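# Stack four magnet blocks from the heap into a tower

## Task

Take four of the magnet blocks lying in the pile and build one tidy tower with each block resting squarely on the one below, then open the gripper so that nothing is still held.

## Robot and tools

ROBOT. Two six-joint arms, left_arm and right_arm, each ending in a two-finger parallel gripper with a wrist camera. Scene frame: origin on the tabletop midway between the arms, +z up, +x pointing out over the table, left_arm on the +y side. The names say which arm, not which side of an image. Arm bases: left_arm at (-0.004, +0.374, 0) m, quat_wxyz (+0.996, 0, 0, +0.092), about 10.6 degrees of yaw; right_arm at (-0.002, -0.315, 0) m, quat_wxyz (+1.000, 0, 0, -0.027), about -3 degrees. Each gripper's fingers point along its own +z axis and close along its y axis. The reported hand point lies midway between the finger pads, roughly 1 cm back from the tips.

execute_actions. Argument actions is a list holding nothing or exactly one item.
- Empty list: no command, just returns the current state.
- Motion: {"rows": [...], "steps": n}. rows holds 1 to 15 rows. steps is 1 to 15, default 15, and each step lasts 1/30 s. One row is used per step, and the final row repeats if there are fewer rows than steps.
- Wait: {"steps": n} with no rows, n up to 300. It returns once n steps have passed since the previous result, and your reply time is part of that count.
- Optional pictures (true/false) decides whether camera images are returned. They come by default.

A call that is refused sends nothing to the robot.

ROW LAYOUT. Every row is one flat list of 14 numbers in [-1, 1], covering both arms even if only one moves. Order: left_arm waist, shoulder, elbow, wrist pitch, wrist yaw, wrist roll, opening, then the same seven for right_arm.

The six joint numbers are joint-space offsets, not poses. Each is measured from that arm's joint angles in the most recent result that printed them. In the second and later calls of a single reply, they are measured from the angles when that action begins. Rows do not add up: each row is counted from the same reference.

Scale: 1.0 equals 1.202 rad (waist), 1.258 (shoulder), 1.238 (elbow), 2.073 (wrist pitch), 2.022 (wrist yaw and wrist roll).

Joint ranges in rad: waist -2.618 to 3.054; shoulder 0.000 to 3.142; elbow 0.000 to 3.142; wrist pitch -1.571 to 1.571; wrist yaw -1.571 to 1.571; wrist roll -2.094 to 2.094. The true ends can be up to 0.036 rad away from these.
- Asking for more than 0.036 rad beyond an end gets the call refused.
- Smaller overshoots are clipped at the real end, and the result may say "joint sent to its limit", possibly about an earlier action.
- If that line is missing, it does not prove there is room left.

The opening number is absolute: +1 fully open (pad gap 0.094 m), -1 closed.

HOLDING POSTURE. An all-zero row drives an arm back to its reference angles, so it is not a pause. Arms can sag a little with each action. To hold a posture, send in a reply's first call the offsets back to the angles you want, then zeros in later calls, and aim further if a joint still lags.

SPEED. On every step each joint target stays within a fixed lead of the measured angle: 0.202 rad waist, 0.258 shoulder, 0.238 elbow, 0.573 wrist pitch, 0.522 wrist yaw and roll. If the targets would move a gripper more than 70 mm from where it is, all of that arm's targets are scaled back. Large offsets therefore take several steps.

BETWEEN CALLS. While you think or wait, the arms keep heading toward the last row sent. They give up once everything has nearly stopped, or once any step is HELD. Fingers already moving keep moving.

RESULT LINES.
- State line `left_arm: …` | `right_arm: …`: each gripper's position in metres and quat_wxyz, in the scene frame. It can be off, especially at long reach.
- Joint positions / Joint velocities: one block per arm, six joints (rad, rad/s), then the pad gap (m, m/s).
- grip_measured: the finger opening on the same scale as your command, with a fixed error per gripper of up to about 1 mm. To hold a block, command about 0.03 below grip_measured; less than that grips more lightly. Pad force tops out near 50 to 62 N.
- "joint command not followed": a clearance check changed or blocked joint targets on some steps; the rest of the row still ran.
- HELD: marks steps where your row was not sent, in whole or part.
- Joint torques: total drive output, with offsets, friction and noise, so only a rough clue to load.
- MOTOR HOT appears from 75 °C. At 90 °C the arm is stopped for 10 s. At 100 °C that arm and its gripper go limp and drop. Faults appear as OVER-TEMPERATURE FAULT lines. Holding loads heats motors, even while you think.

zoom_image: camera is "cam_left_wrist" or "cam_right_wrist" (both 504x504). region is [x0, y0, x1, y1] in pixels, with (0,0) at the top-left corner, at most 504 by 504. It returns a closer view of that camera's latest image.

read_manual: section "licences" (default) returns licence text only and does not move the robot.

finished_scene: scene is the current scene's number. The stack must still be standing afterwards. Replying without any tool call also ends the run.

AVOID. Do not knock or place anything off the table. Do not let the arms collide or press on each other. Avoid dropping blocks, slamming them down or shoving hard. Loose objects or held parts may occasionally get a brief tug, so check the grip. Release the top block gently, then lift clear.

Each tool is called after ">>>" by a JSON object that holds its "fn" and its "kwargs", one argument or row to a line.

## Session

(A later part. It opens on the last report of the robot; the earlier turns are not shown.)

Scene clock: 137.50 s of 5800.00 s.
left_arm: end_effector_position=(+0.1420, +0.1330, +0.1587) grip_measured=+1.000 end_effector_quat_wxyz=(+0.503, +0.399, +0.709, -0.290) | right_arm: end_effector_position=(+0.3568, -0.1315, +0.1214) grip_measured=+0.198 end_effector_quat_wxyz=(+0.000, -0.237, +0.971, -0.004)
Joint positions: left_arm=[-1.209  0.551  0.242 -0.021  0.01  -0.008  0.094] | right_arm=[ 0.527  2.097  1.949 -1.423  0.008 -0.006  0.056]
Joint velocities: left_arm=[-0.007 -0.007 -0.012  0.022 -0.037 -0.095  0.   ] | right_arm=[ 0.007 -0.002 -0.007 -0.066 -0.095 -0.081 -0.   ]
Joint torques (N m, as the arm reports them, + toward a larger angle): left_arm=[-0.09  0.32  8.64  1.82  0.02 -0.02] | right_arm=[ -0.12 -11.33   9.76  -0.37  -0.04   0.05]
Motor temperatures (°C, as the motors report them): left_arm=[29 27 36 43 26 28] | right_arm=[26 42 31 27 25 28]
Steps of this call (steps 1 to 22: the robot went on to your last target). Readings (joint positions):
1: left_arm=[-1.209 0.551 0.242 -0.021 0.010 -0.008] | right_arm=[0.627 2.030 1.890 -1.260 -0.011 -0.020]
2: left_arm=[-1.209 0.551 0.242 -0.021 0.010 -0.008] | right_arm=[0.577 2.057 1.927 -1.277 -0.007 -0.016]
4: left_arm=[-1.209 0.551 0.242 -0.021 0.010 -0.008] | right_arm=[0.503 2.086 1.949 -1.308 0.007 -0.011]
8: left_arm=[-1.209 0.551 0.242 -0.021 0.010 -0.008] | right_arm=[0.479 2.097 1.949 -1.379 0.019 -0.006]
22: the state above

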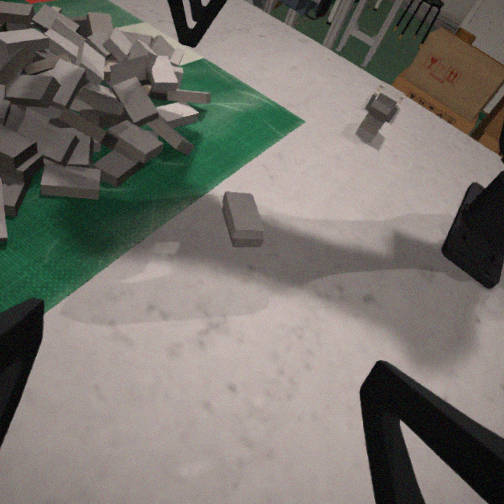

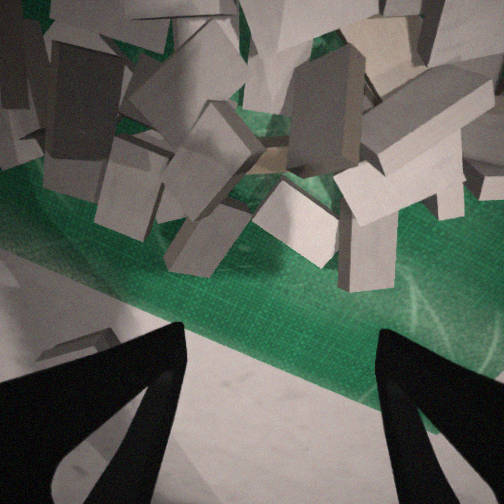

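>>> {"fn": "execute_actions", "kwargs": {
  "actions": [
    {"rows":[[0,0,0,0,0,0,1,0,0,0,0,0,0.07,0.1],[0,0,0,0,0,0,1,-0.009,0,0,0,0,0.14,0],[0,0,0,0,0,0,1,-0.018,0,0,0,0,0.21,-0.1],[0,0,0,0,0,0,1,-0.018,0,0,0,0,0.28,-0.2],[0,0,0,0,0,0,1,-0.018,0,0,0,0,0.35,-0.3],[0,0,0,0,0,0,1,-0.018,0,-0.02,0.015,0,0.42,-0.3],[0,0,0,0,0,0,1,-0.018,0,-0.04,0.03,0,0.49,-0.3],[0,0,0,0,0,0,1,-0.018,0,-0.06,0.045,0,0.56,-0.3],[0,0,0,0,0,0,1,-0.018,0.003,-0.08,0.06,0,0.63,-0.3],[0,0,0,0,0,0,1,-0.018,0.006,-0.1,0.075,0,0.7,-0.3],[0,0,0,0,0,0,1,-0.018,0.009,-0.12,0.09,0,0.77,-0.3],[0,0,0,0,0,0,1,-0.018,0.012,-0.14,0.105,0,0.84,-0.3],[0,0,0,0,0,0,1,-0.018,0.014,-0.16,0.122,0,0.91,-0.3],[0,0,0,0,0,0,1,-0.018,0.014,-0.175,0.122,0,1,-0.3],[0,0,0,0,0,0,1,-0.018,0.014,-0.188,0.122,0,1,-0.3]],"steps":15}
  ],
  "pictures": false
}}

>>> {"fn": "execute_actions", "kwargs": {
  "actions": [
    {"steps":25}
  ]
}}

Scene clock: 147.73 s of 5800.00 s.
left_arm: end_effector_position=(+0.1420, +0.1330, +0.1587) grip_measured=+1.000 end_effector_quat_wxyz=(+0.503, +0.399, +0.709, -0.290) | right_arm: end_effector_position=(+0.3569, -0.1375, +0.0733) grip_measured=-0.298 end_effector_quat_wxyz=(-0.003, +0.408, +0.913, -0.008)
Joint positions: left_arm=[-1.209  0.551  0.242 -0.021  0.01  -0.008  0.094] | right_arm=[ 0.512  2.104  1.767 -1.251  0.006  1.301  0.033]
Joint velocities: left_arm=[-0.002 -0.002 -0.017 -0.051  0.007 -0.022  0.   ] | right_arm=[-0.007  0.105 -0.593  0.476  0.066  2.894  0.001]
Joint torques (N m, as the arm reports them, + toward a larger angle): left_arm=[-0.04  0.37  8.67  1.82 -0.02 -0.02] | right_arm=[ -0.71 -10.31   5.86  -0.12   0.01  -0.03]
Motor temperatures (°C, as the motors report them): left_arm=[29 27 36 44 26 28] | right_arm=[25 44 33 27 25 28]
Steps of this call (steps 1 to 15: the robot went on to your last target; steps 16 to 90: nothing new was sent; then 6.73 s passed at rest; steps 91 to 105: all 15 steps of this action). Readings (joint positions):
91: left_arm=[-1.209 0.551 0.242 -0.021 0.010 -0.008] | right_arm=[0.527 2.097 1.949 -1.424 0.007 0.016]
92: left_arm=[-1.209 0.551 0.242 -0.021 0.010 -0.008] | right_arm=[0.527 2.097 1.949 -1.424 0.007 0.062]
94: left_arm=[-1.209 0.551 0.242 -0.021 0.010 -0.008] | right_arm=[0.524 2.097 1.949 -1.424 0.007 0.207]
98: left_arm=[-1.209 0.551 0.242 -0.021 0.010 -0.008] | right_arm=[0.515 2.097 1.933 -1.401 0.007 0.600]
105: the state above

Scene clock: 148.57 s of 5800.00 s.
left_arm: end_effector_position=(+0.1420, +0.1330, +0.1587) grip_measured=+1.000 end_effector_quat_wxyz=(+0.503, +0.399, +0.709, -0.290) | right_arm: end_effector_position=(+0.3625, -0.1344, +0.0577) grip_measured=-0.298 end_effector_quat_wxyz=(+0.002, +0.699, +0.715, +0.000)
Joint positions: left_arm=[-1.209  0.551  0.242 -0.021  0.01  -0.008  0.094] | right_arm=[ 0.512  2.119  1.728 -1.178  0.005  2.007  0.033]
Joint velocities: left_arm=[-0.002 -0.007 -0.022  0.007  0.007  0.037  0.   ] | right_arm=[ 0.002  0.007 -0.012  0.007  0.007 -0.007 -0.   ]
Joint torques (N m, as the arm reports them, + toward a larger angle): left_arm=[0.   0.25 8.75 1.82 0.01 0.  ] | right_arm=[ -0.62 -11.36   6.02  -0.11   0.01   0.06]
Motor temperatures (°C, as the motors report them): left_arm=[29 27 36 44 26 28] | right_arm=[25 44 33 27 25 28]
Steps of this call (steps 1 to 25: the robot went on to your last target). Readings (joint positions):
1: left_arm=[-1.209 0.551 0.242 -0.021 0.010 -0.008] | right_arm=[0.512 2.107 1.750 -1.238 0.006 1.401]
2: left_arm=[-1.209 0.551 0.242 -0.021 0.010 -0.008] | right_arm=[0.512 2.112 1.739 -1.229 0.005 1.501]
4: left_arm=[-1.209 0.551 0.242 -0.021 0.010 -0.008] | right_arm=[0.512 2.118 1.729 -1.215 0.005 1.683]
8: left_arm=[-1.209 0.551 0.242 -0.021 0.010 -0.008] | right_arm=[0.512 2.119 1.728 -1.194 0.005 1.877]
25: the state above

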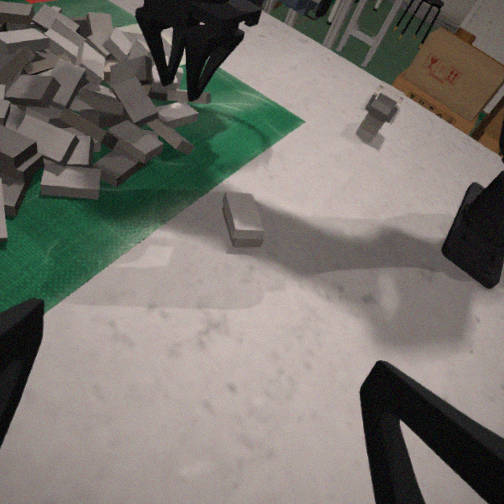

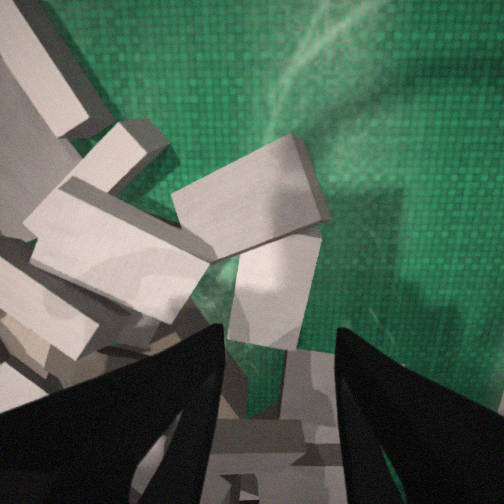

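>>> {"fn": "execute_actions", "kwargs": {
  "actions": [
    {"rows":[[0,0,0,0,0,0,1,0,0,0,0.012,0,0.045,-0.35],[0,0,0,0,0,0,1,0,0.003,-0.01,0.018,0,0.045,-0.35],[0,0,0,0,0,0,1,0,0.006,-0.017,0.024,0,0.045,-0.35],[0,0,0,0,0,0,1,0,0.009,-0.024,0.03,0,0.045,-0.35],[0,0,0,0,0,0,1,0,0.012,-0.031,0.036,0,0.045,-0.35],[0,0,0,0,0,0,1,0,0.015,-0.038,0.042,0,0.045,-0.35],[0,0,0,0,0,0,1,0,0.018,-0.046,0.045,0,0.045,-0.35],[0,0,0,0,0,0,1,0,0.021,-0.054,0.045,0,0.045,-0.35]],"steps":15}
  ],
  "pictures": false
}}

>>> {"fn": "execute_actions", "kwargs": {
  "actions": [
    {"steps":8}
  ]
}}

Scene clock: 155.57 s of 5800.00 s.
left_arm: end_effector_position=(+0.1420, +0.1330, +0.1587) grip_measured=+1.000 end_effector_quat_wxyz=(+0.503, +0.399, +0.709, -0.290) | right_arm: end_effector_position=(+0.3657, -0.1325, +0.0371) grip_measured=-0.348 end_effector_quat_wxyz=(+0.003, +0.722, +0.692, +0.005)
Joint positions: left_arm=[-1.209  0.551  0.242 -0.021  0.01  -0.008  0.094] | right_arm=[ 0.512  2.141  1.679 -1.099  0.003  2.073  0.031]
Joint velocities: left_arm=[ 0.017  0.007 -0.007 -0.081  0.022  0.037  0.   ] | right_arm=[-0.022  0.002 -0.007  0.081  0.022  0.037  0.   ]
Joint torques (N m, as the arm reports them, + toward a larger angle): left_arm=[-0.08  0.28  8.69  1.82 -0.01  0.02] | right_arm=[ -0.01 -10.7    5.42  -0.11   0.     0.06]
Motor temperatures (°C, as the motors report them): left_arm=[29 27 37 44 26 28] | right_arm=[25 45 32 27 25 28]
joint sent to its limit (right arm) — the command would take joint 6 (wrist roll) past its upper limit, so that joint was sent only as far as its limit.
Steps of this call (steps 1 to 30: the robot went on to your last target; steps 31 to 90: nothing new was sent; then 3.50 s passed at rest; steps 91 to 105: all 15 steps of this action). Readings (joint positions):
91: left_arm=[-1.209 0.551 0.242 -0.021 0.010 -0.008] | right_arm=[0.512 2.119 1.728 -1.176 0.005 2.021]
92: left_arm=[-1.209 0.551 0.242 -0.021 0.010 -0.008] | right_arm=[0.512 2.119 1.728 -1.172 0.004 2.032]
94: left_arm=[-1.209 0.551 0.242 -0.021 0.010 -0.008] | right_arm=[0.512 2.119 1.728 -1.158 0.004 2.047]
98: left_arm=[-1.209 0.551 0.242 -0.021 0.010 -0.008] | right_arm=[0.512 2.120 1.706 -1.117 0.004 2.064]
105: the state above

Scene clock: 155.83 s of 5800.00 s.
left_arm: end_effector_position=(+0.1420, +0.1330, +0.1587) grip_measured=+1.000 end_effector_quat_wxyz=(+0.503, +0.399, +0.709, -0.290) | right_arm: end_effector_position=(+0.3671, -0.1318, +0.0372) grip_measured=-0.348 end_effector_quat_wxyz=(+0.004, +0.723, +0.691, +0.008)
Joint positions: left_arm=[-1.209  0.551  0.242 -0.021  0.01  -0.008  0.094] | right_arm=[ 0.512  2.141  1.679 -1.092  0.003  2.074  0.031]
Joint velocities: left_arm=[ 0.002 -0.012 -0.002 -0.051 -0.022 -0.095  0.   ] | right_arm=[-0.002  0.007 -0.012  0.007 -0.051 -0.022 -0.001]
Joint torques (N m, as the arm reports them, + toward a larger angle): left_arm=[-0.01  0.19  8.75  1.83  0.    0.03] | right_arm=[ -0.02 -10.72   5.33  -0.1   -0.01   0.01]
Motor temperatures (°C, as the motors report them): left_arm=[29 27 37 44 26 28] | right_arm=[25 45 32 27 25 28]
joint sent to its limit (right arm) — the command would take joint 6 (wrist roll) past its upper limit, so that joint was sent only as far as its limit.
Steps of this call (steps 1 to 8: the robot went on to your last target). Readings (joint positions):
1: left_arm=[-1.209 0.551 0.242 -0.021 0.010 -0.008] | right_arm=[0.512 2.141 1.679 -1.098 0.003 2.073]
2: left_arm=[-1.209 0.551 0.242 -0.021 0.010 -0.008] | right_arm=[0.512 2.141 1.679 -1.097 0.003 2.073]
4: left_arm=[-1.209 0.551 0.242 -0.021 0.010 -0.008] | right_arm=[0.512 2.141 1.679 -1.094 0.003 2.074]
8: the state above

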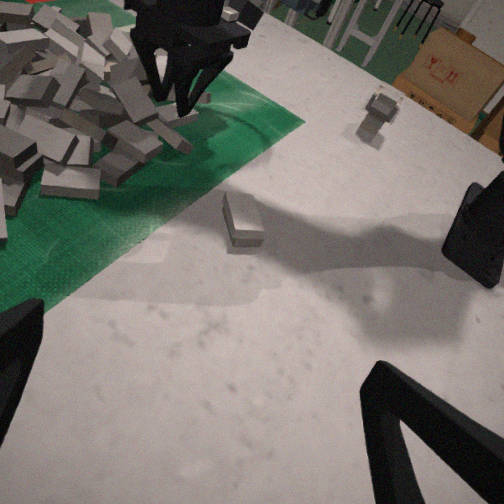

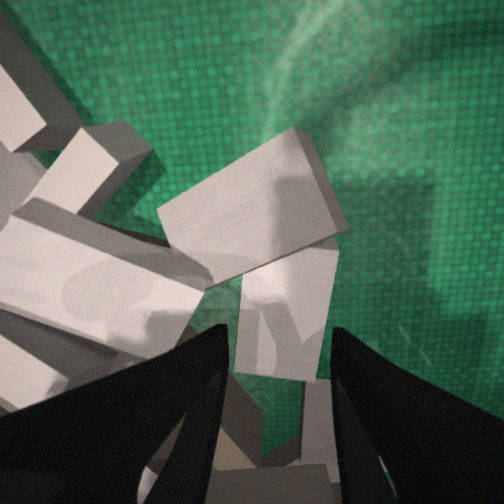

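>>> {"fn": "execute_actions", "kwargs": {
  "actions": [
    {"rows":[[0,0,0,0,0,0,1,0,0,-0.012,0.006,0,0,-0.35],[0,0,0,0,0,0,1,0,0,-0.018,0.01,0,0,-0.35],[0,0,0,0,0,0,1,0,0,-0.024,0.014,0,0,-0.35],[0,0,0,0,0,0,1,0,0,-0.03,0.018,0,0,-0.35],[0,0,0,0,0,0,1,0,0,-0.037,0.022,0,0,-0.35],[0,0,0,0,0,0,1,0,0,-0.044,0.027,0,0,-0.35],[0,0,0,0,0,0,1,0,0,-0.051,0.027,0,0,-0.35]],"steps":15}
  ]
}}

>>> {"fn": "zoom_image", "kwargs": {
  "camera": "cam_left_wrist",
  "region": [100,30,240,170]
}}

Scene clock: 160.93 s of 5800.00 s.
left_arm: end_effector_position=(+0.1420, +0.1330, +0.1587) grip_measured=+1.000 end_effector_quat_wxyz=(+0.503, +0.399, +0.709, -0.290) | right_arm: end_effector_position=(+0.3653, -0.1322, +0.0268) grip_measured=-0.348 end_effector_quat_wxyz=(+0.003, +0.723, +0.691, +0.009)
Joint positions: left_arm=[-1.209  0.551  0.242 -0.021  0.01  -0.008  0.094] | right_arm=[ 0.512  2.141  1.637 -1.047  0.     2.075  0.031]
Joint velocities: left_arm=[-0.007 -0.017  0.012  0.051  0.037  0.022  0.   ] | right_arm=[-0.022 -0.002  0.007  0.081  0.037 -0.037  0.   ]
Joint torques (N m, as the arm reports them, + toward a larger angle): left_arm=[-0.1   0.33  8.67  1.84  0.   -0.01] | right_arm=[ -0.06 -11.12   5.18  -0.09   0.02  -0.02]
Motor temperatures (°C, as the motors report them): left_arm=[29 27 37 44 26 28] | right_arm=[25 45 32 27 25 28]
joint sent to its limit (right arm) — the command would take joint 6 (wrist roll) past its upper limit, so that joint was sent only as far as its limit.
Steps of this call (steps 1 to 15: the robot went on to your last target; steps 16 to 90: nothing new was sent; then 1.60 s passed at rest; steps 91 to 105: all 15 steps of this action). Readings (joint positions):
91: left_arm=[-1.209 0.551 0.242 -0.021 0.010 -0.008] | right_arm=[0.512 2.141 1.679 -1.091 0.003 2.075]
92: left_arm=[-1.209 0.551 0.242 -0.021 0.010 -0.008] | right_arm=[0.512 2.141 1.679 -1.089 0.003 2.075]
94: left_arm=[-1.209 0.551 0.242 -0.021 0.010 -0.008] | right_arm=[0.512 2.141 1.677 -1.082 0.002 2.075]
98: left_arm=[-1.209 0.551 0.242 -0.021 0.010 -0.008] | right_arm=[0.512 2.141 1.649 -1.060 0.000 2.075]
105: the state above

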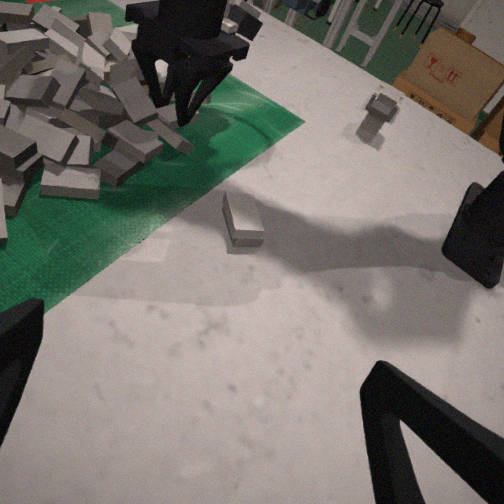

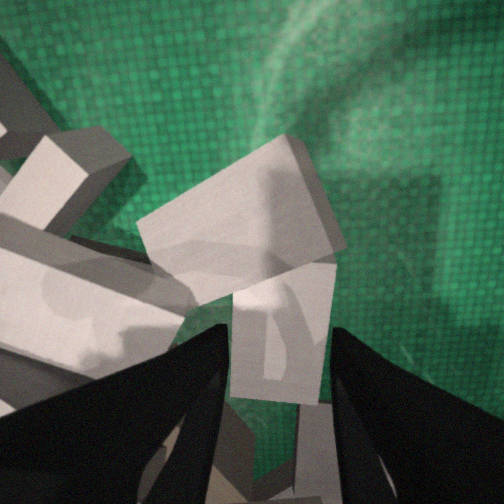

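Region (100, 30, 240, 170) of cam_left_wrist's 504x504 image, scaled by 3.600, with more detail than that image has.

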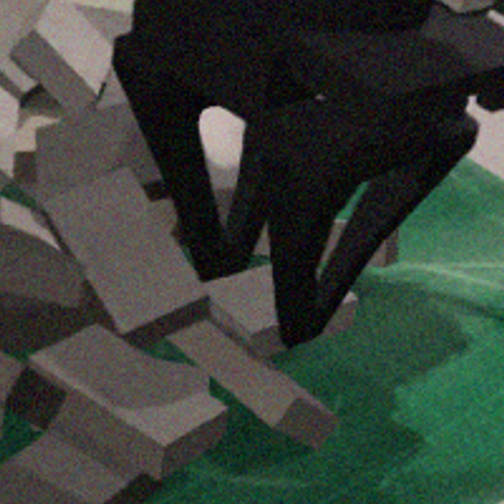

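>>> {"fn": "execute_actions", "kwargs": {
  "actions": [
    {"rows":[[0,0,0,0,0,0,1,0,0,-0.016,0.008,0,0,-0.36],[0,0,0,0,0,0,1,0,0,-0.022,0.012,0,0,-0.37],[0,0,0,0,0,0,1,0,0,-0.028,0.012,0,0,-0.38],[0,0,0,0,0,0,1,0,0,-0.028,0.012,0,0,-0.39],[0,0,0,0,0,0,1,0,0,-0.028,0.012,0,0,-0.4],[0,0,0,0,0,0,1,0,0,-0.028,0.012,0,0,-0.41],[0,0,0,0,0,0,1,0,0,-0.028,0.012,0,0,-0.43],[0,0,0,0,0,0,1,0,0,-0.028,0.012,0,0,-0.45],[0,0,0,0,0,0,1,0,0,-0.028,0.012,0,0,-0.47],[0,0,0,0,0,0,1,0,0,-0.028,0.012,0,0,-0.49],[0,0,0,0,0,0,1,0,0,-0.028,0.012,0,0,-0.51],[0,0,0,0,0,0,1,0,0,-0.028,0.012,0,0,-0.53],[0,0,0,0,0,0,1,0,0,-0.028,0.012,0,0,-0.55],[0,0,0,0,0,0,1,0,0,-0.028,0.012,0,0,-0.58]],"steps":15}
  ],
  "pictures": false
}}

>>> {"fn": "execute_actions", "kwargs": {
  "actions": [
    {"rows":[[0,0,0,0,0,0,1,0,-0.01,0,-0.01,0,0,-0.58],[0,0,0,0,0,0,1,0,-0.014,0,-0.014,0,0,-0.58],[0,0,0,0,0,0,1,0,-0.018,0,-0.018,0,0,-0.58],[0,0,0,0,0,0,1,0,-0.022,0,-0.021,0,0,-0.58],[0,0,0,0,0,0,1,0,-0.026,0,-0.024,0,0,-0.58],[0,0,0,0,0,0,1,0,-0.03,0,-0.027,0,0,-0.58],[0,0,0,0,0,0,1,0,-0.035,0,-0.03,0,0,-0.58],[0,0,0,0,0,0,1,0,-0.04,0,-0.033,0,0,-0.58],[0,0,0,0,0,0,1,0,-0.045,0,-0.036,0,0,-0.58],[0,0,0,0,0,0,1,0,-0.05,0,-0.039,0,0,-0.58],[0,0,0,0,0,0,1,0,-0.055,0,-0.042,0,0,-0.58],[0,0,0,0,0,0,1,0,-0.06,0,-0.045,0,0,-0.58]],"steps":15}
  ],
  "pictures": false
}}

>>> {"fn": "execute_actions", "kwargs": {
  "actions": [
    {"steps":6}
  ]
}}

>>> {"fn": "zoom_image", "kwargs": {
  "camera": "cam_left_wrist",
  "region": [100,30,240,170]
}}

Scene clock: 171.57 s of 5800.00 s.
left_arm: end_effector_position=(+0.1420, +0.1330, +0.1587) grip_measured=+1.000 end_effector_quat_wxyz=(+0.503, +0.399, +0.709, -0.290) | right_arm: end_effector_position=(+0.3665, -0.1308, +0.0261) grip_measured=-0.474 end_effector_quat_wxyz=(+0.002, +0.723, +0.691, +0.014)
Joint positions: left_arm=[-1.209  0.551  0.242 -0.021  0.01  -0.008  0.094] | right_arm=[ 0.512  2.141  1.634 -1.036 -0.003  2.075  0.025]
Joint velocities: left_arm=[-0.002 -0.002  0.007 -0.081  0.007 -0.022  0.   ] | right_arm=[-0.022  0.007 -0.007 -0.007 -0.051 -0.037  0.001]
Joint torques (N m, as the arm reports them, + toward a larger angle): left_arm=[-0.1   0.38  8.64  1.82 -0.01  0.  ] | right_arm=[ -0.02 -11.11   4.28  -0.01   0.01  -0.01]
Motor temperatures (°C, as the motors report them): left_arm=[29 27 37 44 26 28] | right_arm=[25 46 31 27 25 28]
Steps of this call (steps 1 to 15: the robot went on to your last target; steps 16 to 90: nothing new was sent; then 7.13 s passed at rest; steps 91 to 105: all 15 steps of this action). Readings (joint positions):
91: left_arm=[-1.209 0.551 0.242 -0.021 0.010 -0.008] | right_arm=[0.512 2.141 1.637 -1.043 0.000 2.075]
92: left_arm=[-1.209 0.551 0.242 -0.021 0.010 -0.008] | right_arm=[0.512 2.141 1.637 -1.041 -0.000 2.075]
94: left_arm=[-1.209 0.551 0.242 -0.021 0.010 -0.008] | right_arm=[0.512 2.141 1.637 -1.039 -0.001 2.075]
98: left_arm=[-1.209 0.551 0.242 -0.021 0.010 -0.008] | right_arm=[0.512 2.141 1.634 -1.037 -0.003 2.075]
105: the state above

Scene clock: 172.07 s of 5800.00 s.
left_arm: end_effector_position=(+0.1420, +0.1330, +0.1587) grip_measured=+1.000 end_effector_quat_wxyz=(+0.503, +0.399, +0.709, -0.290) | right_arm: end_effector_position=(+0.3581, -0.1336, +0.0472) grip_measured=-0.474 end_effector_quat_wxyz=(-0.001, +0.723, +0.691, +0.016)
Joint positions: left_arm=[-1.209  0.551  0.242 -0.021  0.01  -0.008  0.094] | right_arm=[ 0.512  2.085  1.634 -1.09  -0.01   2.075  0.025]
Joint velocities: left_arm=[ 0.007 -0.012 -0.007  0.051 -0.007 -0.007  0.   ] | right_arm=[-0.007 -0.149 -0.002 -0.139 -0.007 -0.11   0.   ]
Joint torques (N m, as the arm reports them, + toward a larger angle): left_arm=[-0.07  0.42  8.71  1.82  0.01  0.01] | right_arm=[  0.02 -11.7    7.06  -0.38   0.04  -0.02]
Motor temperatures (°C, as the motors report them): left_arm=[29 27 37 44 26 28] | right_arm=[25 46 31 27 25 28]
Steps of this call (steps 1 to 15: all 15 steps of this action). Readings (joint positions):
1: left_arm=[-1.209 0.551 0.242 -0.021 0.010 -0.008] | right_arm=[0.512 2.141 1.634 -1.037 -0.004 2.075]
2: left_arm=[-1.209 0.551 0.242 -0.021 0.010 -0.008] | right_arm=[0.512 2.140 1.634 -1.037 -0.004 2.075]
4: left_arm=[-1.209 0.551 0.242 -0.021 0.010 -0.008] | right_arm=[0.512 2.138 1.634 -1.039 -0.004 2.075]
8: left_arm=[-1.209 0.551 0.242 -0.021 0.010 -0.008] | right_arm=[0.512 2.131 1.634 -1.054 -0.007 2.075]
15: the state above

Scene clock: 172.27 s of 5800.00 s.
left_arm: end_effector_position=(+0.1420, +0.1330, +0.1587) grip_measured=+1.000 end_effector_quat_wxyz=(+0.503, +0.399, +0.709, -0.290) | right_arm: end_effector_position=(+0.3563, -0.1345, +0.0492) grip_measured=-0.474 end_effector_quat_wxyz=(-0.001, +0.723, +0.691, +0.014)
Joint positions: left_arm=[-1.209  0.551  0.242 -0.021  0.01  -0.008  0.094] | right_arm=[ 0.512  2.08   1.634 -1.099 -0.01   2.075  0.025]
Joint velocities: left_arm=[-0.032 -0.007  0.012 -0.007  0.022 -0.051  0.   ] | right_arm=[-0.002 -0.007 -0.007 -0.037  0.022 -0.007 -0.   ]
Joint torques (N m, as the arm reports them, + toward a larger angle): left_arm=[-0.09  0.3   8.78  1.82 -0.01  0.  ] | right_arm=[  0.26 -11.96   6.94  -0.38   0.05  -0.02]
Motor temperatures (°C, as the motors report them): left_arm=[29 27 37 44 26 28] | right_arm=[25 46 31 27 25 28]
Steps of this call (steps 1 to 6: the robot went on to your last target). Readings (joint positions):
1: left_arm=[-1.209 0.551 0.242 -0.021 0.010 -0.008] | right_arm=[0.512 2.082 1.634 -1.092 -0.010 2.075]
2: left_arm=[-1.209 0.551 0.242 -0.021 0.010 -0.008] | right_arm=[0.512 2.080 1.634 -1.094 -0.010 2.075]
4: left_arm=[-1.209 0.551 0.242 -0.021 0.010 -0.008] | right_arm=[0.512 2.080 1.634 -1.097 -0.010 2.075]
6: the state above

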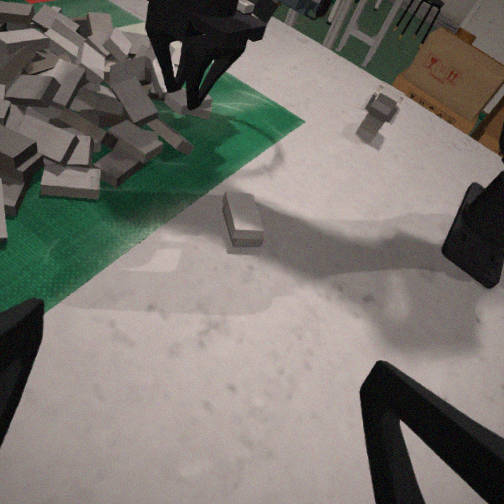

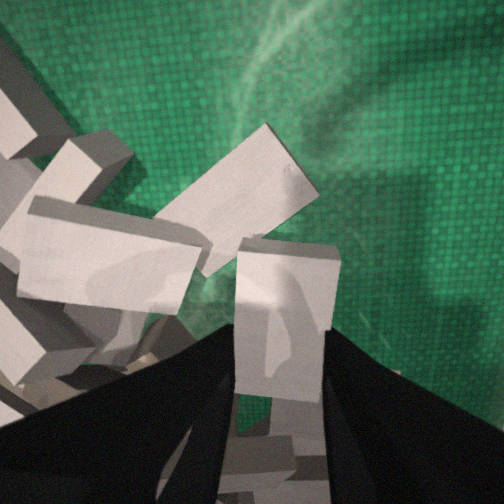

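Region (100, 30, 240, 170) of cam_left_wrist's 504x504 image, scaled by 3.600, with more detail than that image has.

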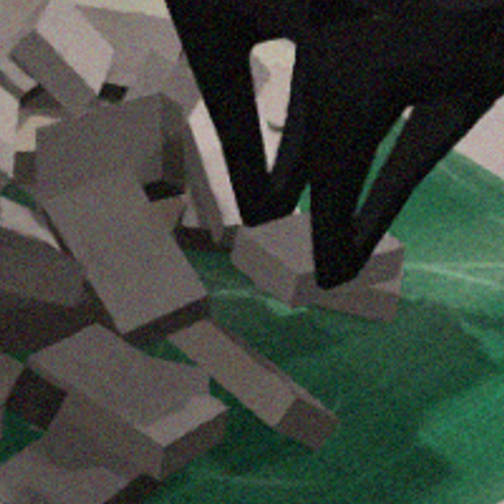

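>>> {"fn": "execute_actions", "kwargs": {
  "actions": [
    {"rows":[[0,0,0,0,0,0,1,0,-0.02,0,-0.016,0,0,-0.53],[0,0,0,0,0,0,1,0,-0.04,0,-0.016,0,0,-0.53],[0,0,0,0,0,0,1,0,-0.06,-0.01,-0.016,0,0,-0.53],[0,0,0,0,0,0,1,0.01,-0.08,-0.02,-0.016,0,-0.02,-0.53],[0,0,0,0,0,0,1,0.03,-0.1,-0.03,-0.016,0,-0.045,-0.53],[0,0,0,0,0,0,1,0.06,-0.12,-0.045,-0.016,0,-0.07,-0.53],[0,0,0,0,0,0,1,0.095,-0.14,-0.06,-0.016,0,-0.095,-0.53],[0,0,0,0,0,0,1,0.13,-0.16,-0.08,-0.016,0,-0.12,-0.53],[0,0,0,0,0,0,1,0.165,-0.18,-0.1,-0.016,0,-0.145,-0.53],[0,0,0,0,0,0,1,0.2,-0.193,-0.12,-0.016,0,-0.17,-0.53],[0,0,0,0,0,0,1,0.235,-0.193,-0.14,-0.016,0.01,-0.195,-0.53],[0,0,0,0,0,0,1,0.27,-0.193,-0.16,-0.016,0.01,-0.22,-0.53],[0,0,0,0,0,0,1,0.3,-0.193,-0.18,-0.016,0.01,-0.251,-0.53],[0,0,0,0,0,0,1,0.325,-0.193,-0.195,-0.016,0.01,-0.251,-0.53],[0,0,0,0,0,0,1,0.338,-0.193,-0.208,-0.016,0.01,-0.251,-0.53]],"steps":15}
  ],
  "pictures": false
}}

>>> {"fn": "execute_actions", "kwargs": {
  "actions": [
    {"steps":18}
  ]
}}

>>> {"fn": "zoom_image", "kwargs": {
  "camera": "cam_left_wrist",
  "region": [180,140,310,270]
}}

Scene clock: 178.77 s of 5800.00 s.
left_arm: end_effector_position=(+0.1420, +0.1330, +0.1587) grip_measured=+1.000 end_effector_quat_wxyz=(+0.503, +0.399, +0.709, -0.290) | right_arm: end_effector_position=(+0.2364, -0.0477, +0.0901) grip_measured=-0.473 end_effector_quat_wxyz=(+0.010, +0.417, +0.908, +0.041)
Joint positions: left_arm=[-1.209  0.551  0.242 -0.021  0.01  -0.008  0.094] | right_arm=[ 0.89   1.832  1.449 -1.104 -0.005  1.698  0.025]
Joint velocities: left_arm=[-0.007 -0.007 -0.002 -0.022 -0.022 -0.007  0.   ] | right_arm=[ 1.145  0.002 -0.764 -0.007 -0.066 -0.901  0.001]
Joint torques (N m, as the arm reports them, + toward a larger angle): left_arm=[-0.02  0.48  8.7   1.81  0.01 -0.01] | right_arm=[-3.26 -8.17  4.81 -0.3   0.25 -0.07]
Motor temperatures (°C, as the motors report them): left_arm=[29 27 37 44 26 28] | right_arm=[25 47 32 27 25 28]
Steps of this call (steps 1 to 30: the robot went on to your last target; steps 31 to 90: nothing new was sent; then 3.00 s passed at rest; steps 91 to 105: all 15 steps of this action). Readings (joint positions):
91: left_arm=[-1.209 0.551 0.242 -0.021 0.010 -0.008] | right_arm=[0.512 2.080 1.634 -1.102 -0.011 2.075]
92: left_arm=[-1.209 0.551 0.242 -0.021 0.010 -0.008] | right_arm=[0.512 2.077 1.634 -1.102 -0.011 2.075]
94: left_arm=[-1.209 0.551 0.242 -0.021 0.010 -0.008] | right_arm=[0.512 2.058 1.629 -1.103 -0.012 2.069]
98: left_arm=[-1.209 0.551 0.242 -0.021 0.010 -0.008] | right_arm=[0.560 1.952 1.584 -1.104 -0.003 1.974]
105: the state above

Scene clock: 179.37 s of 5800.00 s.
left_arm: end_effector_position=(+0.1420, +0.1330, +0.1587) grip_measured=+1.000 end_effector_quat_wxyz=(+0.503, +0.399, +0.709, -0.290) | right_arm: end_effector_position=(+0.2114, -0.0579, +0.0694) grip_measured=-0.473 end_effector_quat_wxyz=(-0.004, +0.344, +0.939, -0.003)
Joint positions: left_arm=[-1.209  0.551  0.242 -0.021  0.01  -0.008  0.094] | right_arm=[ 0.924  1.843  1.382 -1.12  -0.005  1.575  0.025]
Joint velocities: left_arm=[-0.017 -0.012  0.012  0.007  0.007  0.051  0.   ] | right_arm=[-0.022  0.002 -0.007 -0.022 -0.037 -0.051 -0.   ]
Joint torques (N m, as the arm reports them, + toward a larger angle): left_arm=[-0.11  0.32  8.68  1.84  0.    0.01] | right_arm=[-0.45 -8.95  6.45 -0.31  0.1  -0.07]
Motor temperatures (°C, as the motors report them): left_arm=[29 27 37 44 26 28] | right_arm=[25 47 32 27 25 28]
Steps of this call (steps 1 to 18: the robot went on to your last target). Readings (joint positions):
1: left_arm=[-1.209 0.551 0.242 -0.021 0.010 -0.008] | right_arm=[0.922 1.833 1.425 -1.104 -0.011 1.672]
2: left_arm=[-1.209 0.551 0.242 -0.021 0.010 -0.008] | right_arm=[0.942 1.836 1.405 -1.109 -0.016 1.652]
4: left_arm=[-1.209 0.551 0.242 -0.021 0.010 -0.008] | right_arm=[0.950 1.842 1.385 -1.117 -0.020 1.624]
8: left_arm=[-1.209 0.551 0.242 -0.021 0.010 -0.008] | right_arm=[0.929 1.843 1.382 -1.120 -0.010 1.593]
18: the state above

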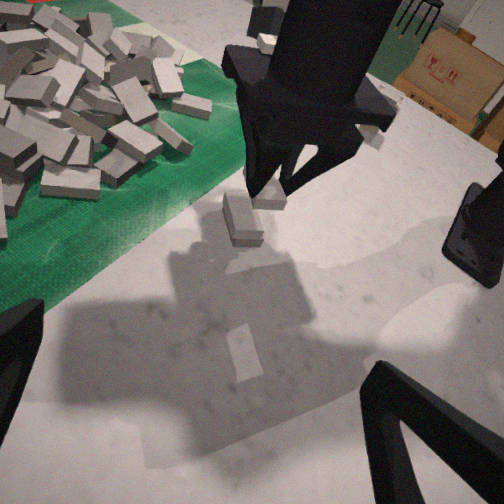

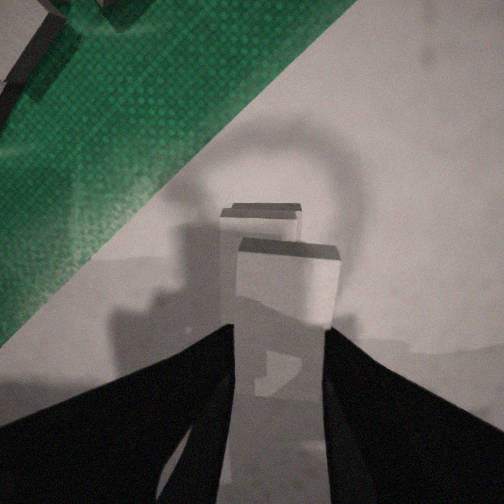

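Region (180, 140, 310, 270) of cam_left_wrist's 504x504 image, scaled by 3.877, with more detail than that image has.

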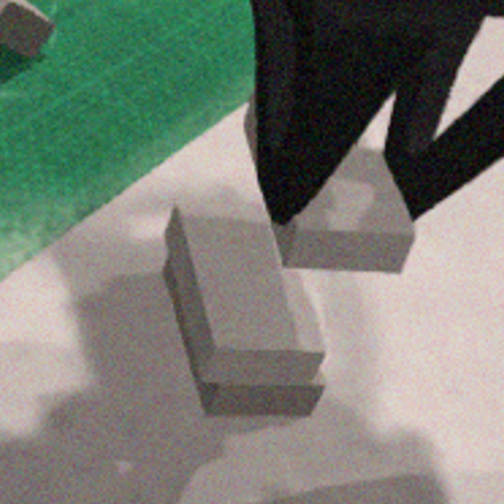

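>>> {"fn": "execute_actions", "kwargs": {
  "actions": [
    {"rows":[[0,0,0,0,0,0,1,0,0,0,0.012,0,-0.022,-0.53],[0,0,0,0,0,0,1,0,0.004,-0.008,0.02,0,-0.022,-0.53],[0,0,0,0,0,0,1,0,0.008,-0.013,0.028,0,-0.022,-0.53],[0,0,0,0,0,0,1,0,0.012,-0.018,0.034,0,-0.022,-0.53],[0,0,0,0,0,0,1,0,0.016,-0.023,0.04,0,-0.022,-0.53],[0,0,0,0,0,0,1,0,0.02,-0.028,0.04,0,-0.022,-0.53],[0,0,0,0,0,0,1,0,0.025,-0.033,0.04,0,-0.022,-0.53]],"steps":15}
  ],
  "pictures": false
}}

>>> {"fn": "execute_actions", "kwargs": {
  "actions": [
    {"steps":8}
  ]
}}

>>> {"fn": "zoom_image", "kwargs": {
  "camera": "cam_left_wrist",
  "region": [180,140,310,270]
}}

Scene clock: 185.70 s of 5800.00 s.
left_arm: end_effector_position=(+0.1420, +0.1330, +0.1587) grip_measured=+1.000 end_effector_quat_wxyz=(+0.503, +0.399, +0.709, -0.290) | right_arm: end_effector_position=(+0.2155, -0.0520, +0.0539) grip_measured=-0.473 end_effector_quat_wxyz=(-0.004, +0.327, +0.945, +0.003)
Joint positions: left_arm=[-1.209  0.551  0.242 -0.021  0.01  -0.008  0.094] | right_arm=[ 0.924  1.872  1.357 -1.053 -0.009  1.537  0.025]
Joint velocities: left_arm=[-0.017  0.012 -0.002 -0.037 -0.081 -0.007  0.   ] | right_arm=[-0.007  0.002  0.012  0.037 -0.051 -0.037  0.   ]
Joint torques (N m, as the arm reports them, + toward a larger angle): left_arm=[0.02 0.24 8.67 1.86 0.01 0.01] | right_arm=[-0.01 -8.43  5.64 -0.06 -0.01 -0.07]
Motor temperatures (°C, as the motors report them): left_arm=[29 27 37 44 26 28] | right_arm=[25 46 32 27 25 28]
Steps of this call (steps 1 to 15: the robot went on to your last target; steps 16 to 90: nothing new was sent; then 2.83 s passed at rest; steps 91 to 105: all 15 steps of this action). Readings (joint positions):
91: left_arm=[-1.209 0.551 0.242 -0.021 0.010 -0.008] | right_arm=[0.924 1.843 1.382 -1.119 -0.006 1.566]
92: left_arm=[-1.209 0.551 0.242 -0.021 0.010 -0.008] | right_arm=[0.924 1.843 1.382 -1.115 -0.006 1.560]
94: left_arm=[-1.209 0.551 0.242 -0.021 0.010 -0.008] | right_arm=[0.924 1.843 1.382 -1.100 -0.007 1.551]
98: left_arm=[-1.209 0.551 0.242 -0.021 0.010 -0.008] | right_arm=[0.924 1.854 1.376 -1.064 -0.008 1.541]
105: the state above

Scene clock: 185.97 s of 5800.00 s.
left_arm: end_effector_position=(+0.1420, +0.1330, +0.1587) grip_measured=+1.000 end_effector_quat_wxyz=(+0.503, +0.399, +0.709, -0.290) | right_arm: end_effector_position=(+0.2163, -0.0512, +0.0539) grip_measured=-0.473 end_effector_quat_wxyz=(-0.003, +0.326, +0.945, +0.005)
Joint positions: left_arm=[-1.209  0.551  0.242 -0.021  0.01  -0.008  0.094] | right_arm=[ 0.924  1.872  1.357 -1.048 -0.009  1.535  0.025]
Joint velocities: left_arm=[-0.007 -0.017 -0.002 -0.051 -0.022 -0.066  0.   ] | right_arm=[-0.002 -0.002  0.007  0.081  0.037 -0.007  0.001]
Joint torques (N m, as the arm reports them, + toward a larger angle): left_arm=[ 0.04  0.23  8.67  1.83 -0.02  0.03] | right_arm=[-0.03 -8.51  5.66 -0.07  0.01 -0.06]
Motor temperatures (°C, as the motors report them): left_arm=[29 27 37 44 26 28] | right_arm=[25 46 32 27 25 28]
Steps of this call (steps 1 to 8: the robot went on to your last target). Readings (joint positions):
1: left_arm=[-1.209 0.551 0.242 -0.021 0.010 -0.008] | right_arm=[0.924 1.872 1.357 -1.052 -0.009 1.536]
2: left_arm=[-1.209 0.551 0.242 -0.021 0.010 -0.008] | right_arm=[0.924 1.872 1.357 -1.051 -0.009 1.536]
4: left_arm=[-1.209 0.551 0.242 -0.021 0.010 -0.008] | right_arm=[0.924 1.872 1.357 -1.049 -0.009 1.536]
8: the state above

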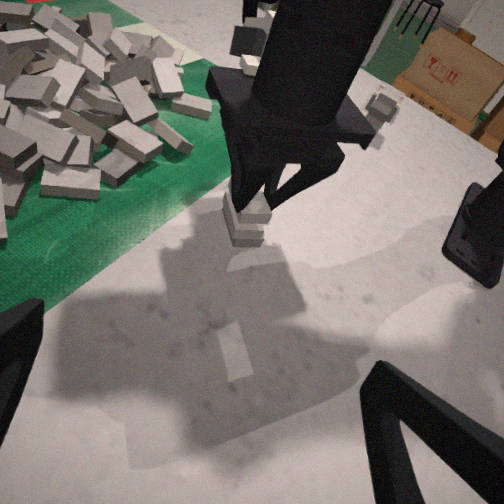

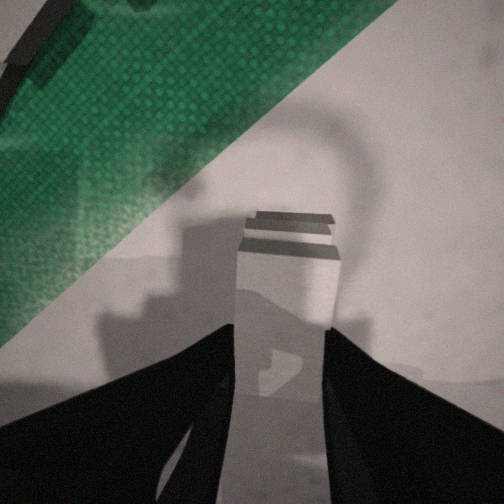

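Region (180, 140, 310, 270) of cam_left_wrist's 504x504 image, scaled by 3.877, with more detail than that image has.

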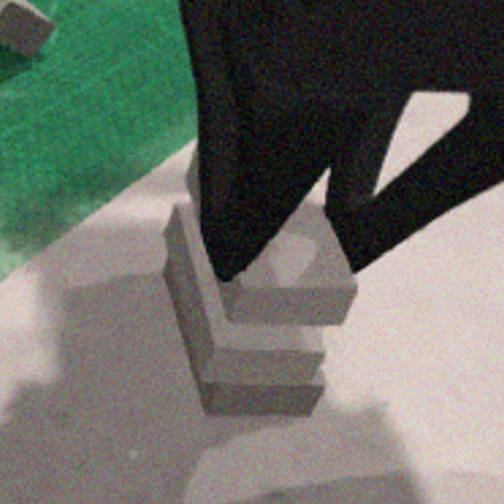

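>>> {"fn": "execute_actions", "kwargs": {
  "actions": [
    {"rows":[[0,0,0,0,0,0,1,0,0.003,-0.01,0.008,0,0,-0.53],[0,0,0,0,0,0,1,0,0.006,-0.015,0.011,0,0,-0.53],[0,0,0,0,0,0,1,0,0.008,-0.02,0.014,0,0,-0.53],[0,0,0,0,0,0,1,0,0.01,-0.025,0.017,0,0,-0.53],[0,0,0,0,0,0,1,0,0.012,-0.029,0.02,0,0,-0.53],[0,0,0,0,0,0,1,0,0.014,-0.033,0.022,0,0,-0.53]],"steps":15}
  ]
}}

>>> {"fn": "zoom_image", "kwargs": {
  "camera": "cam_left_wrist",
  "region": [180,140,310,270]
}}

Scene clock: 189.13 s of 5800.00 s.
left_arm: end_effector_position=(+0.1420, +0.1330, +0.1587) grip_measured=+1.000 end_effector_quat_wxyz=(+0.503, +0.399, +0.709, -0.290) | right_arm: end_effector_position=(+0.2163, -0.0503, +0.0460) grip_measured=-0.473 end_effector_quat_wxyz=(-0.004, +0.326, +0.945, +0.007)
Joint positions: left_arm=[-1.209  0.551  0.242 -0.021  0.01  -0.008  0.094] | right_arm=[ 0.924  1.881  1.336 -1.016 -0.012  1.535  0.025]
Joint velocities: left_arm=[ 0.002  0.002 -0.017  0.037 -0.022 -0.007  0.   ] | right_arm=[ 0.002  0.007 -0.002 -0.022  0.037  0.037  0.   ]
Joint torques (N m, as the arm reports them, + toward a larger angle): left_arm=[-0.11  0.31  8.8   1.81  0.01  0.01] | right_arm=[-0.05 -7.91  5.16 -0.02  0.03 -0.02]
Motor temperatures (°C, as the motors report them): left_arm=[29 27 37 44 26 28] | right_arm=[25 45 32 27 25 28]
Steps of this call (steps 1 to 15: the robot went on to your last target; steps 16 to 80: nothing new was sent; steps 81 to 95: all 15 steps of this action). Readings (joint positions):
81: left_arm=[-1.209 0.551 0.242 -0.021 0.010 -0.008] | right_arm=[0.924 1.872 1.357 -1.047 -0.009 1.535]
82: left_arm=[-1.209 0.551 0.242 -0.021 0.010 -0.008] | right_arm=[0.924 1.872 1.357 -1.046 -0.010 1.535]
84: left_arm=[-1.209 0.551 0.242 -0.021 0.010 -0.008] | right_arm=[0.924 1.872 1.357 -1.040 -0.010 1.535]
88: left_arm=[-1.209 0.551 0.242 -0.021 0.010 -0.008] | right_arm=[0.924 1.875 1.342 -1.021 -0.011 1.535]
95: the state above

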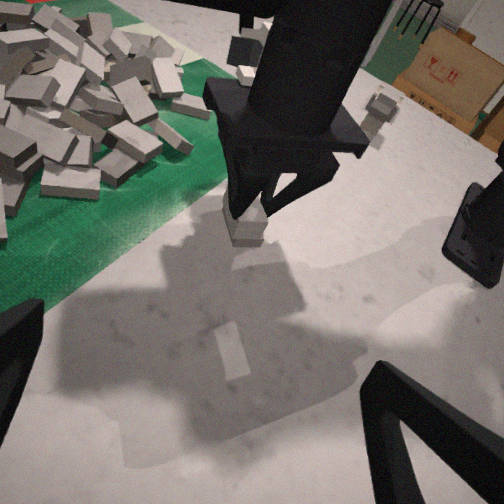

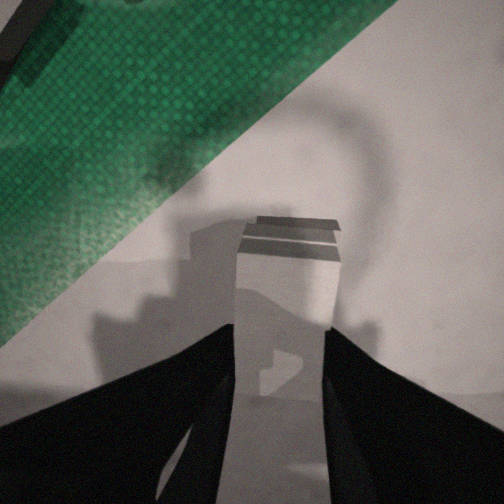

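Region (180, 140, 310, 270) of cam_left_wrist's 504x504 image, scaled by 3.877, with more detail than that image has.

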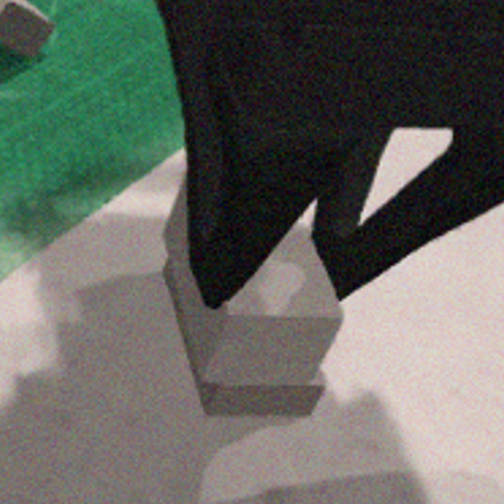

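>>> {"fn": "execute_actions", "kwargs": {
  "actions": [
    {"rows":[[0,0,0,0,0,0,1,0,0,0,0,0,0,-0.49],[0,0,0,0,0,0,1,0,0,0,0,0,0,-0.47],[0,0,0,0,0,0,1,0,0,0,0,0,0,-0.45],[0,0,0,0,0,0,1,0,0,0,0,0,0,-0.4],[0,0,0,0,0,0,1,0,0,0,0,0,0,-0.25],[0,0,0,0,0,0,1,0,0,0,0,0,0,-0.1],[0,0,0,0,0,0,1,0,0,0,0,0,0,-0.1],[0,0,0,0,0,0,1,0,0.003,-0.012,0.01,0,0,-0.1],[0,0,0,0,0,0,1,0,0.006,-0.02,0.016,0,0,-0.1],[0,0,0,0,0,0,1,0,0.008,-0.028,0.022,0,0,-0.1],[0,0,0,0,0,0,1,0,0.01,-0.036,0.028,0,0,-0.1],[0,0,0,0,0,0,1,0,0.012,-0.044,0.033,0,0,-0.1],[0,0,0,0,0,0,1,0,0.014,-0.052,0.038,0,0,-0.1],[0,0,0,0,0,0,1,0,0.016,-0.059,0.043,0,0,-0.1],[0,0,0,0,0,0,1,0,0.017,-0.065,0.043,0,0,-0.1]],"steps":15}
  ],
  "pictures": false
}}

>>> {"fn": "execute_actions", "kwargs": {
  "actions": [
    {"steps":14}
  ]
}}

>>> {"fn": "execute_actions", "kwargs": {
  "actions": [
    {"rows":[[0,0,0,0,0,0,1,0,0,0,0,0,0,-0.18],[0,0,0,0,0,0,1,0,0,0,0,0,0,-0.24],[0,0,0,0,0,0,1,0,0,0,0,0,0,-0.28],[0,0,0,0,0,0,1,0,0,0,0,0,0,-0.31],[0,0,0,0,0,0,1,0,0,0,0,0,0,-0.34],[0,0,0,0,0,0,1,0,0,0,0,0,0,-0.37],[0,0,0,0,0,0,1,0,0,0,0,0,0,-0.4],[0,0,0,0,0,0,1,0,0,0,0,0,0,-0.42],[0,0,0,0,0,0,1,0,0,0,0,0,0,-0.44],[0,0,0,0,0,0,1,0,0,0,0,0,0,-0.46],[0,0,0,0,0,0,1,0,0,0,0,0,0,-0.48],[0,0,0,0,0,0,1,0,0,0,0,0,0,-0.495]],"steps":15}
  ]
}}

Scene clock: 198.77 s of 5800.00 s.
left_arm: end_effector_position=(+0.1420, +0.1330, +0.1587) grip_measured=+1.000 end_effector_quat_wxyz=(+0.503, +0.399, +0.709, -0.290) | right_arm: end_effector_position=(+0.2159, -0.0502, +0.0360) grip_measured=-0.102 end_effector_quat_wxyz=(-0.003, +0.326, +0.945, +0.013)
Joint positions: left_arm=[-1.209  0.551  0.242 -0.021  0.01  -0.008  0.094] | right_arm=[ 0.924  1.882  1.295 -0.963 -0.014  1.535  0.042]
Joint velocities: left_arm=[-0.012  0.012 -0.007 -0.022  0.022 -0.022  0.   ] | right_arm=[-0.007  0.051 -0.261  0.168 -0.051 -0.007  0.   ]
Joint torques (N m, as the arm reports them, + toward a larger angle): left_arm=[-0.04  0.28  8.58  1.81 -0.03 -0.02] | right_arm=[-0.01 -7.22  4.79 -0.05  0.01 -0.02]
Motor temperatures (°C, as the motors report them): left_arm=[29 27 37 44 26 28] | right_arm=[25 44 31 27 25 28]
Steps of this call (steps 1 to 15: the robot went on to your last target; steps 16 to 90: nothing new was sent; then 6.13 s passed at rest; steps 91 to 105: all 15 steps of this action). Readings (joint positions):
91: left_arm=[-1.209 0.551 0.242 -0.021 0.010 -0.008] | right_arm=[0.924 1.881 1.336 -1.016 -0.012 1.535]
92: left_arm=[-1.209 0.551 0.242 -0.021 0.010 -0.008] | right_arm=[0.924 1.881 1.336 -1.016 -0.012 1.535]
94: left_arm=[-1.209 0.551 0.242 -0.021 0.010 -0.008] | right_arm=[0.924 1.881 1.336 -1.016 -0.012 1.535]
98: left_arm=[-1.209 0.551 0.242 -0.021 0.010 -0.008] | right_arm=[0.924 1.881 1.336 -1.015 -0.013 1.535]
105: the state above

Scene clock: 199.23 s of 5800.00 s.
left_arm: end_effector_position=(+0.1420, +0.1330, +0.1587) grip_measured=+1.000 end_effector_quat_wxyz=(+0.503, +0.399, +0.709, -0.290) | right_arm: end_effector_position=(+0.2141, -0.0522, +0.0265) grip_measured=-0.102 end_effector_quat_wxyz=(-0.005, +0.326, +0.945, +0.007)
Joint positions: left_arm=[-1.209  0.551  0.242 -0.021  0.01  -0.008  0.094] | right_arm=[ 0.924  1.896  1.274 -0.94  -0.014  1.535  0.042]
Joint velocities: left_arm=[ 0.007  0.007 -0.007  0.051 -0.081  0.051  0.   ] | right_arm=[-0.012 -0.012  0.002  0.022 -0.007 -0.007 -0.001]
Joint torques (N m, as the arm reports them, + toward a larger angle): left_arm=[0.02 0.39 8.72 1.82 0.01 0.03] | right_arm=[-0.01 -8.25  5.17 -0.12 -0.01 -0.01]
Motor temperatures (°C, as the motors report them): left_arm=[29 27 37 44 26 28] | right_arm=[25 44 31 27 25 28]
Steps of this call (steps 1 to 14: the robot went on to your last target). Readings (joint positions):
1: left_arm=[-1.209 0.551 0.242 -0.021 0.010 -0.008] | right_arm=[0.924 1.885 1.287 -0.959 -0.014 1.535]
2: left_arm=[-1.209 0.551 0.242 -0.021 0.010 -0.008] | right_arm=[0.924 1.888 1.282 -0.956 -0.014 1.535]
4: left_arm=[-1.209 0.551 0.242 -0.021 0.010 -0.008] | right_arm=[0.924 1.894 1.275 -0.952 -0.014 1.535]
8: left_arm=[-1.209 0.551 0.242 -0.021 0.010 -0.008] | right_arm=[0.924 1.896 1.274 -0.944 -0.014 1.535]
14: the state above

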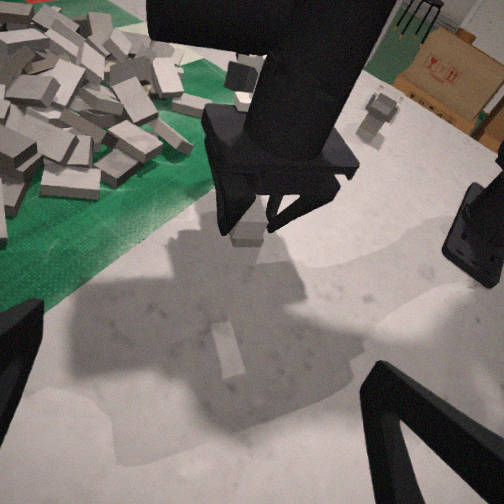

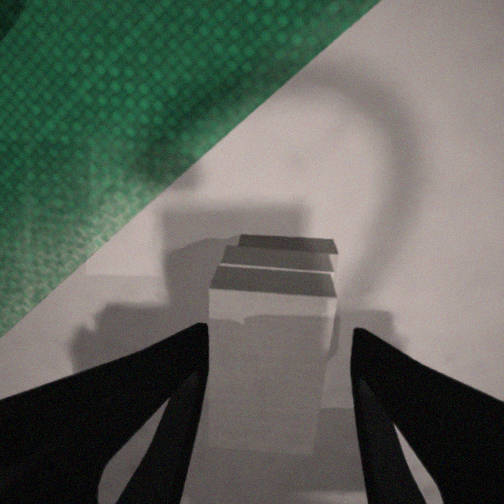

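Scene clock: 199.73 s of 5800.00 s.
left_arm: end_effector_position=(+0.1420, +0.1330, +0.1587) grip_measured=+1.000 end_effector_quat_wxyz=(+0.503, +0.399, +0.709, -0.290) | right_arm: end_effector_position=(+0.2136, -0.0518, +0.0265) grip_measured=-0.455 end_effector_quat_wxyz=(-0.007, +0.326, +0.945, +0.008)
Joint positions: left_arm=[-1.209  0.551  0.242 -0.021  0.01  -0.008  0.094] | right_arm=[ 0.924  1.896  1.274 -0.94  -0.018  1.535  0.026]
Joint velocities: left_arm=[-0.002 -0.007 -0.002 -0.007  0.081  0.022  0.   ] | right_arm=[ 0.002 -0.007 -0.007 -0.007 -0.095  0.007  0.   ]
Joint torques (N m, as the arm reports them, + toward a larger angle): left_arm=[-0.04  0.34  8.65  1.81 -0.01 -0.03] | right_arm=[-0.02 -8.76  6.68 -0.18  0.   -0.02]
Motor temperatures (°C, as the motors report them): left_arm=[29 27 37 44 26 28] | right_arm=[25 44 31 27 25 28]
Steps of this call (steps 1 to 15: all 15 steps of this action). Readings (joint positions):
1: left_arm=[-1.209 0.551 0.242 -0.021 0.010 -0.008] | right_arm=[0.924 1.896 1.274 -0.940 -0.015 1.535]
2: left_arm=[-1.209 0.551 0.242 -0.021 0.010 -0.008] | right_arm=[0.924 1.896 1.274 -0.940 -0.015 1.535]
4: left_arm=[-1.209 0.551 0.242 -0.021 0.010 -0.008] | right_arm=[0.924 1.896 1.274 -0.940 -0.016 1.535]
8: left_arm=[-1.209 0.551 0.242 -0.021 0.010 -0.008] | right_arm=[0.924 1.896 1.274 -0.939 -0.018 1.535]
15: the state above

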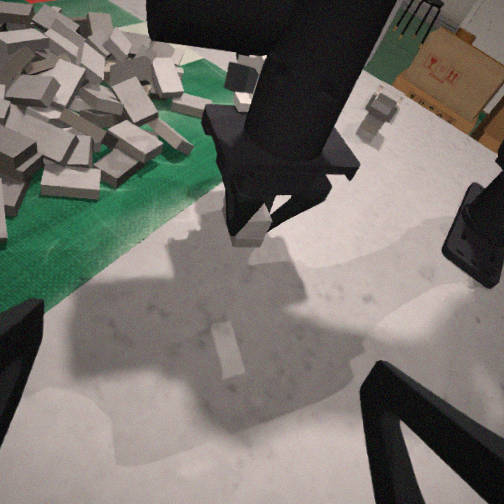

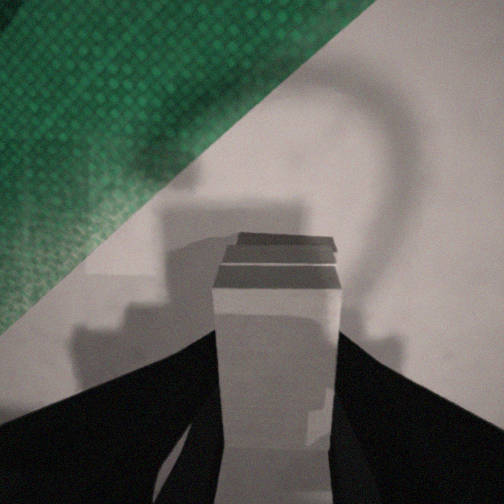

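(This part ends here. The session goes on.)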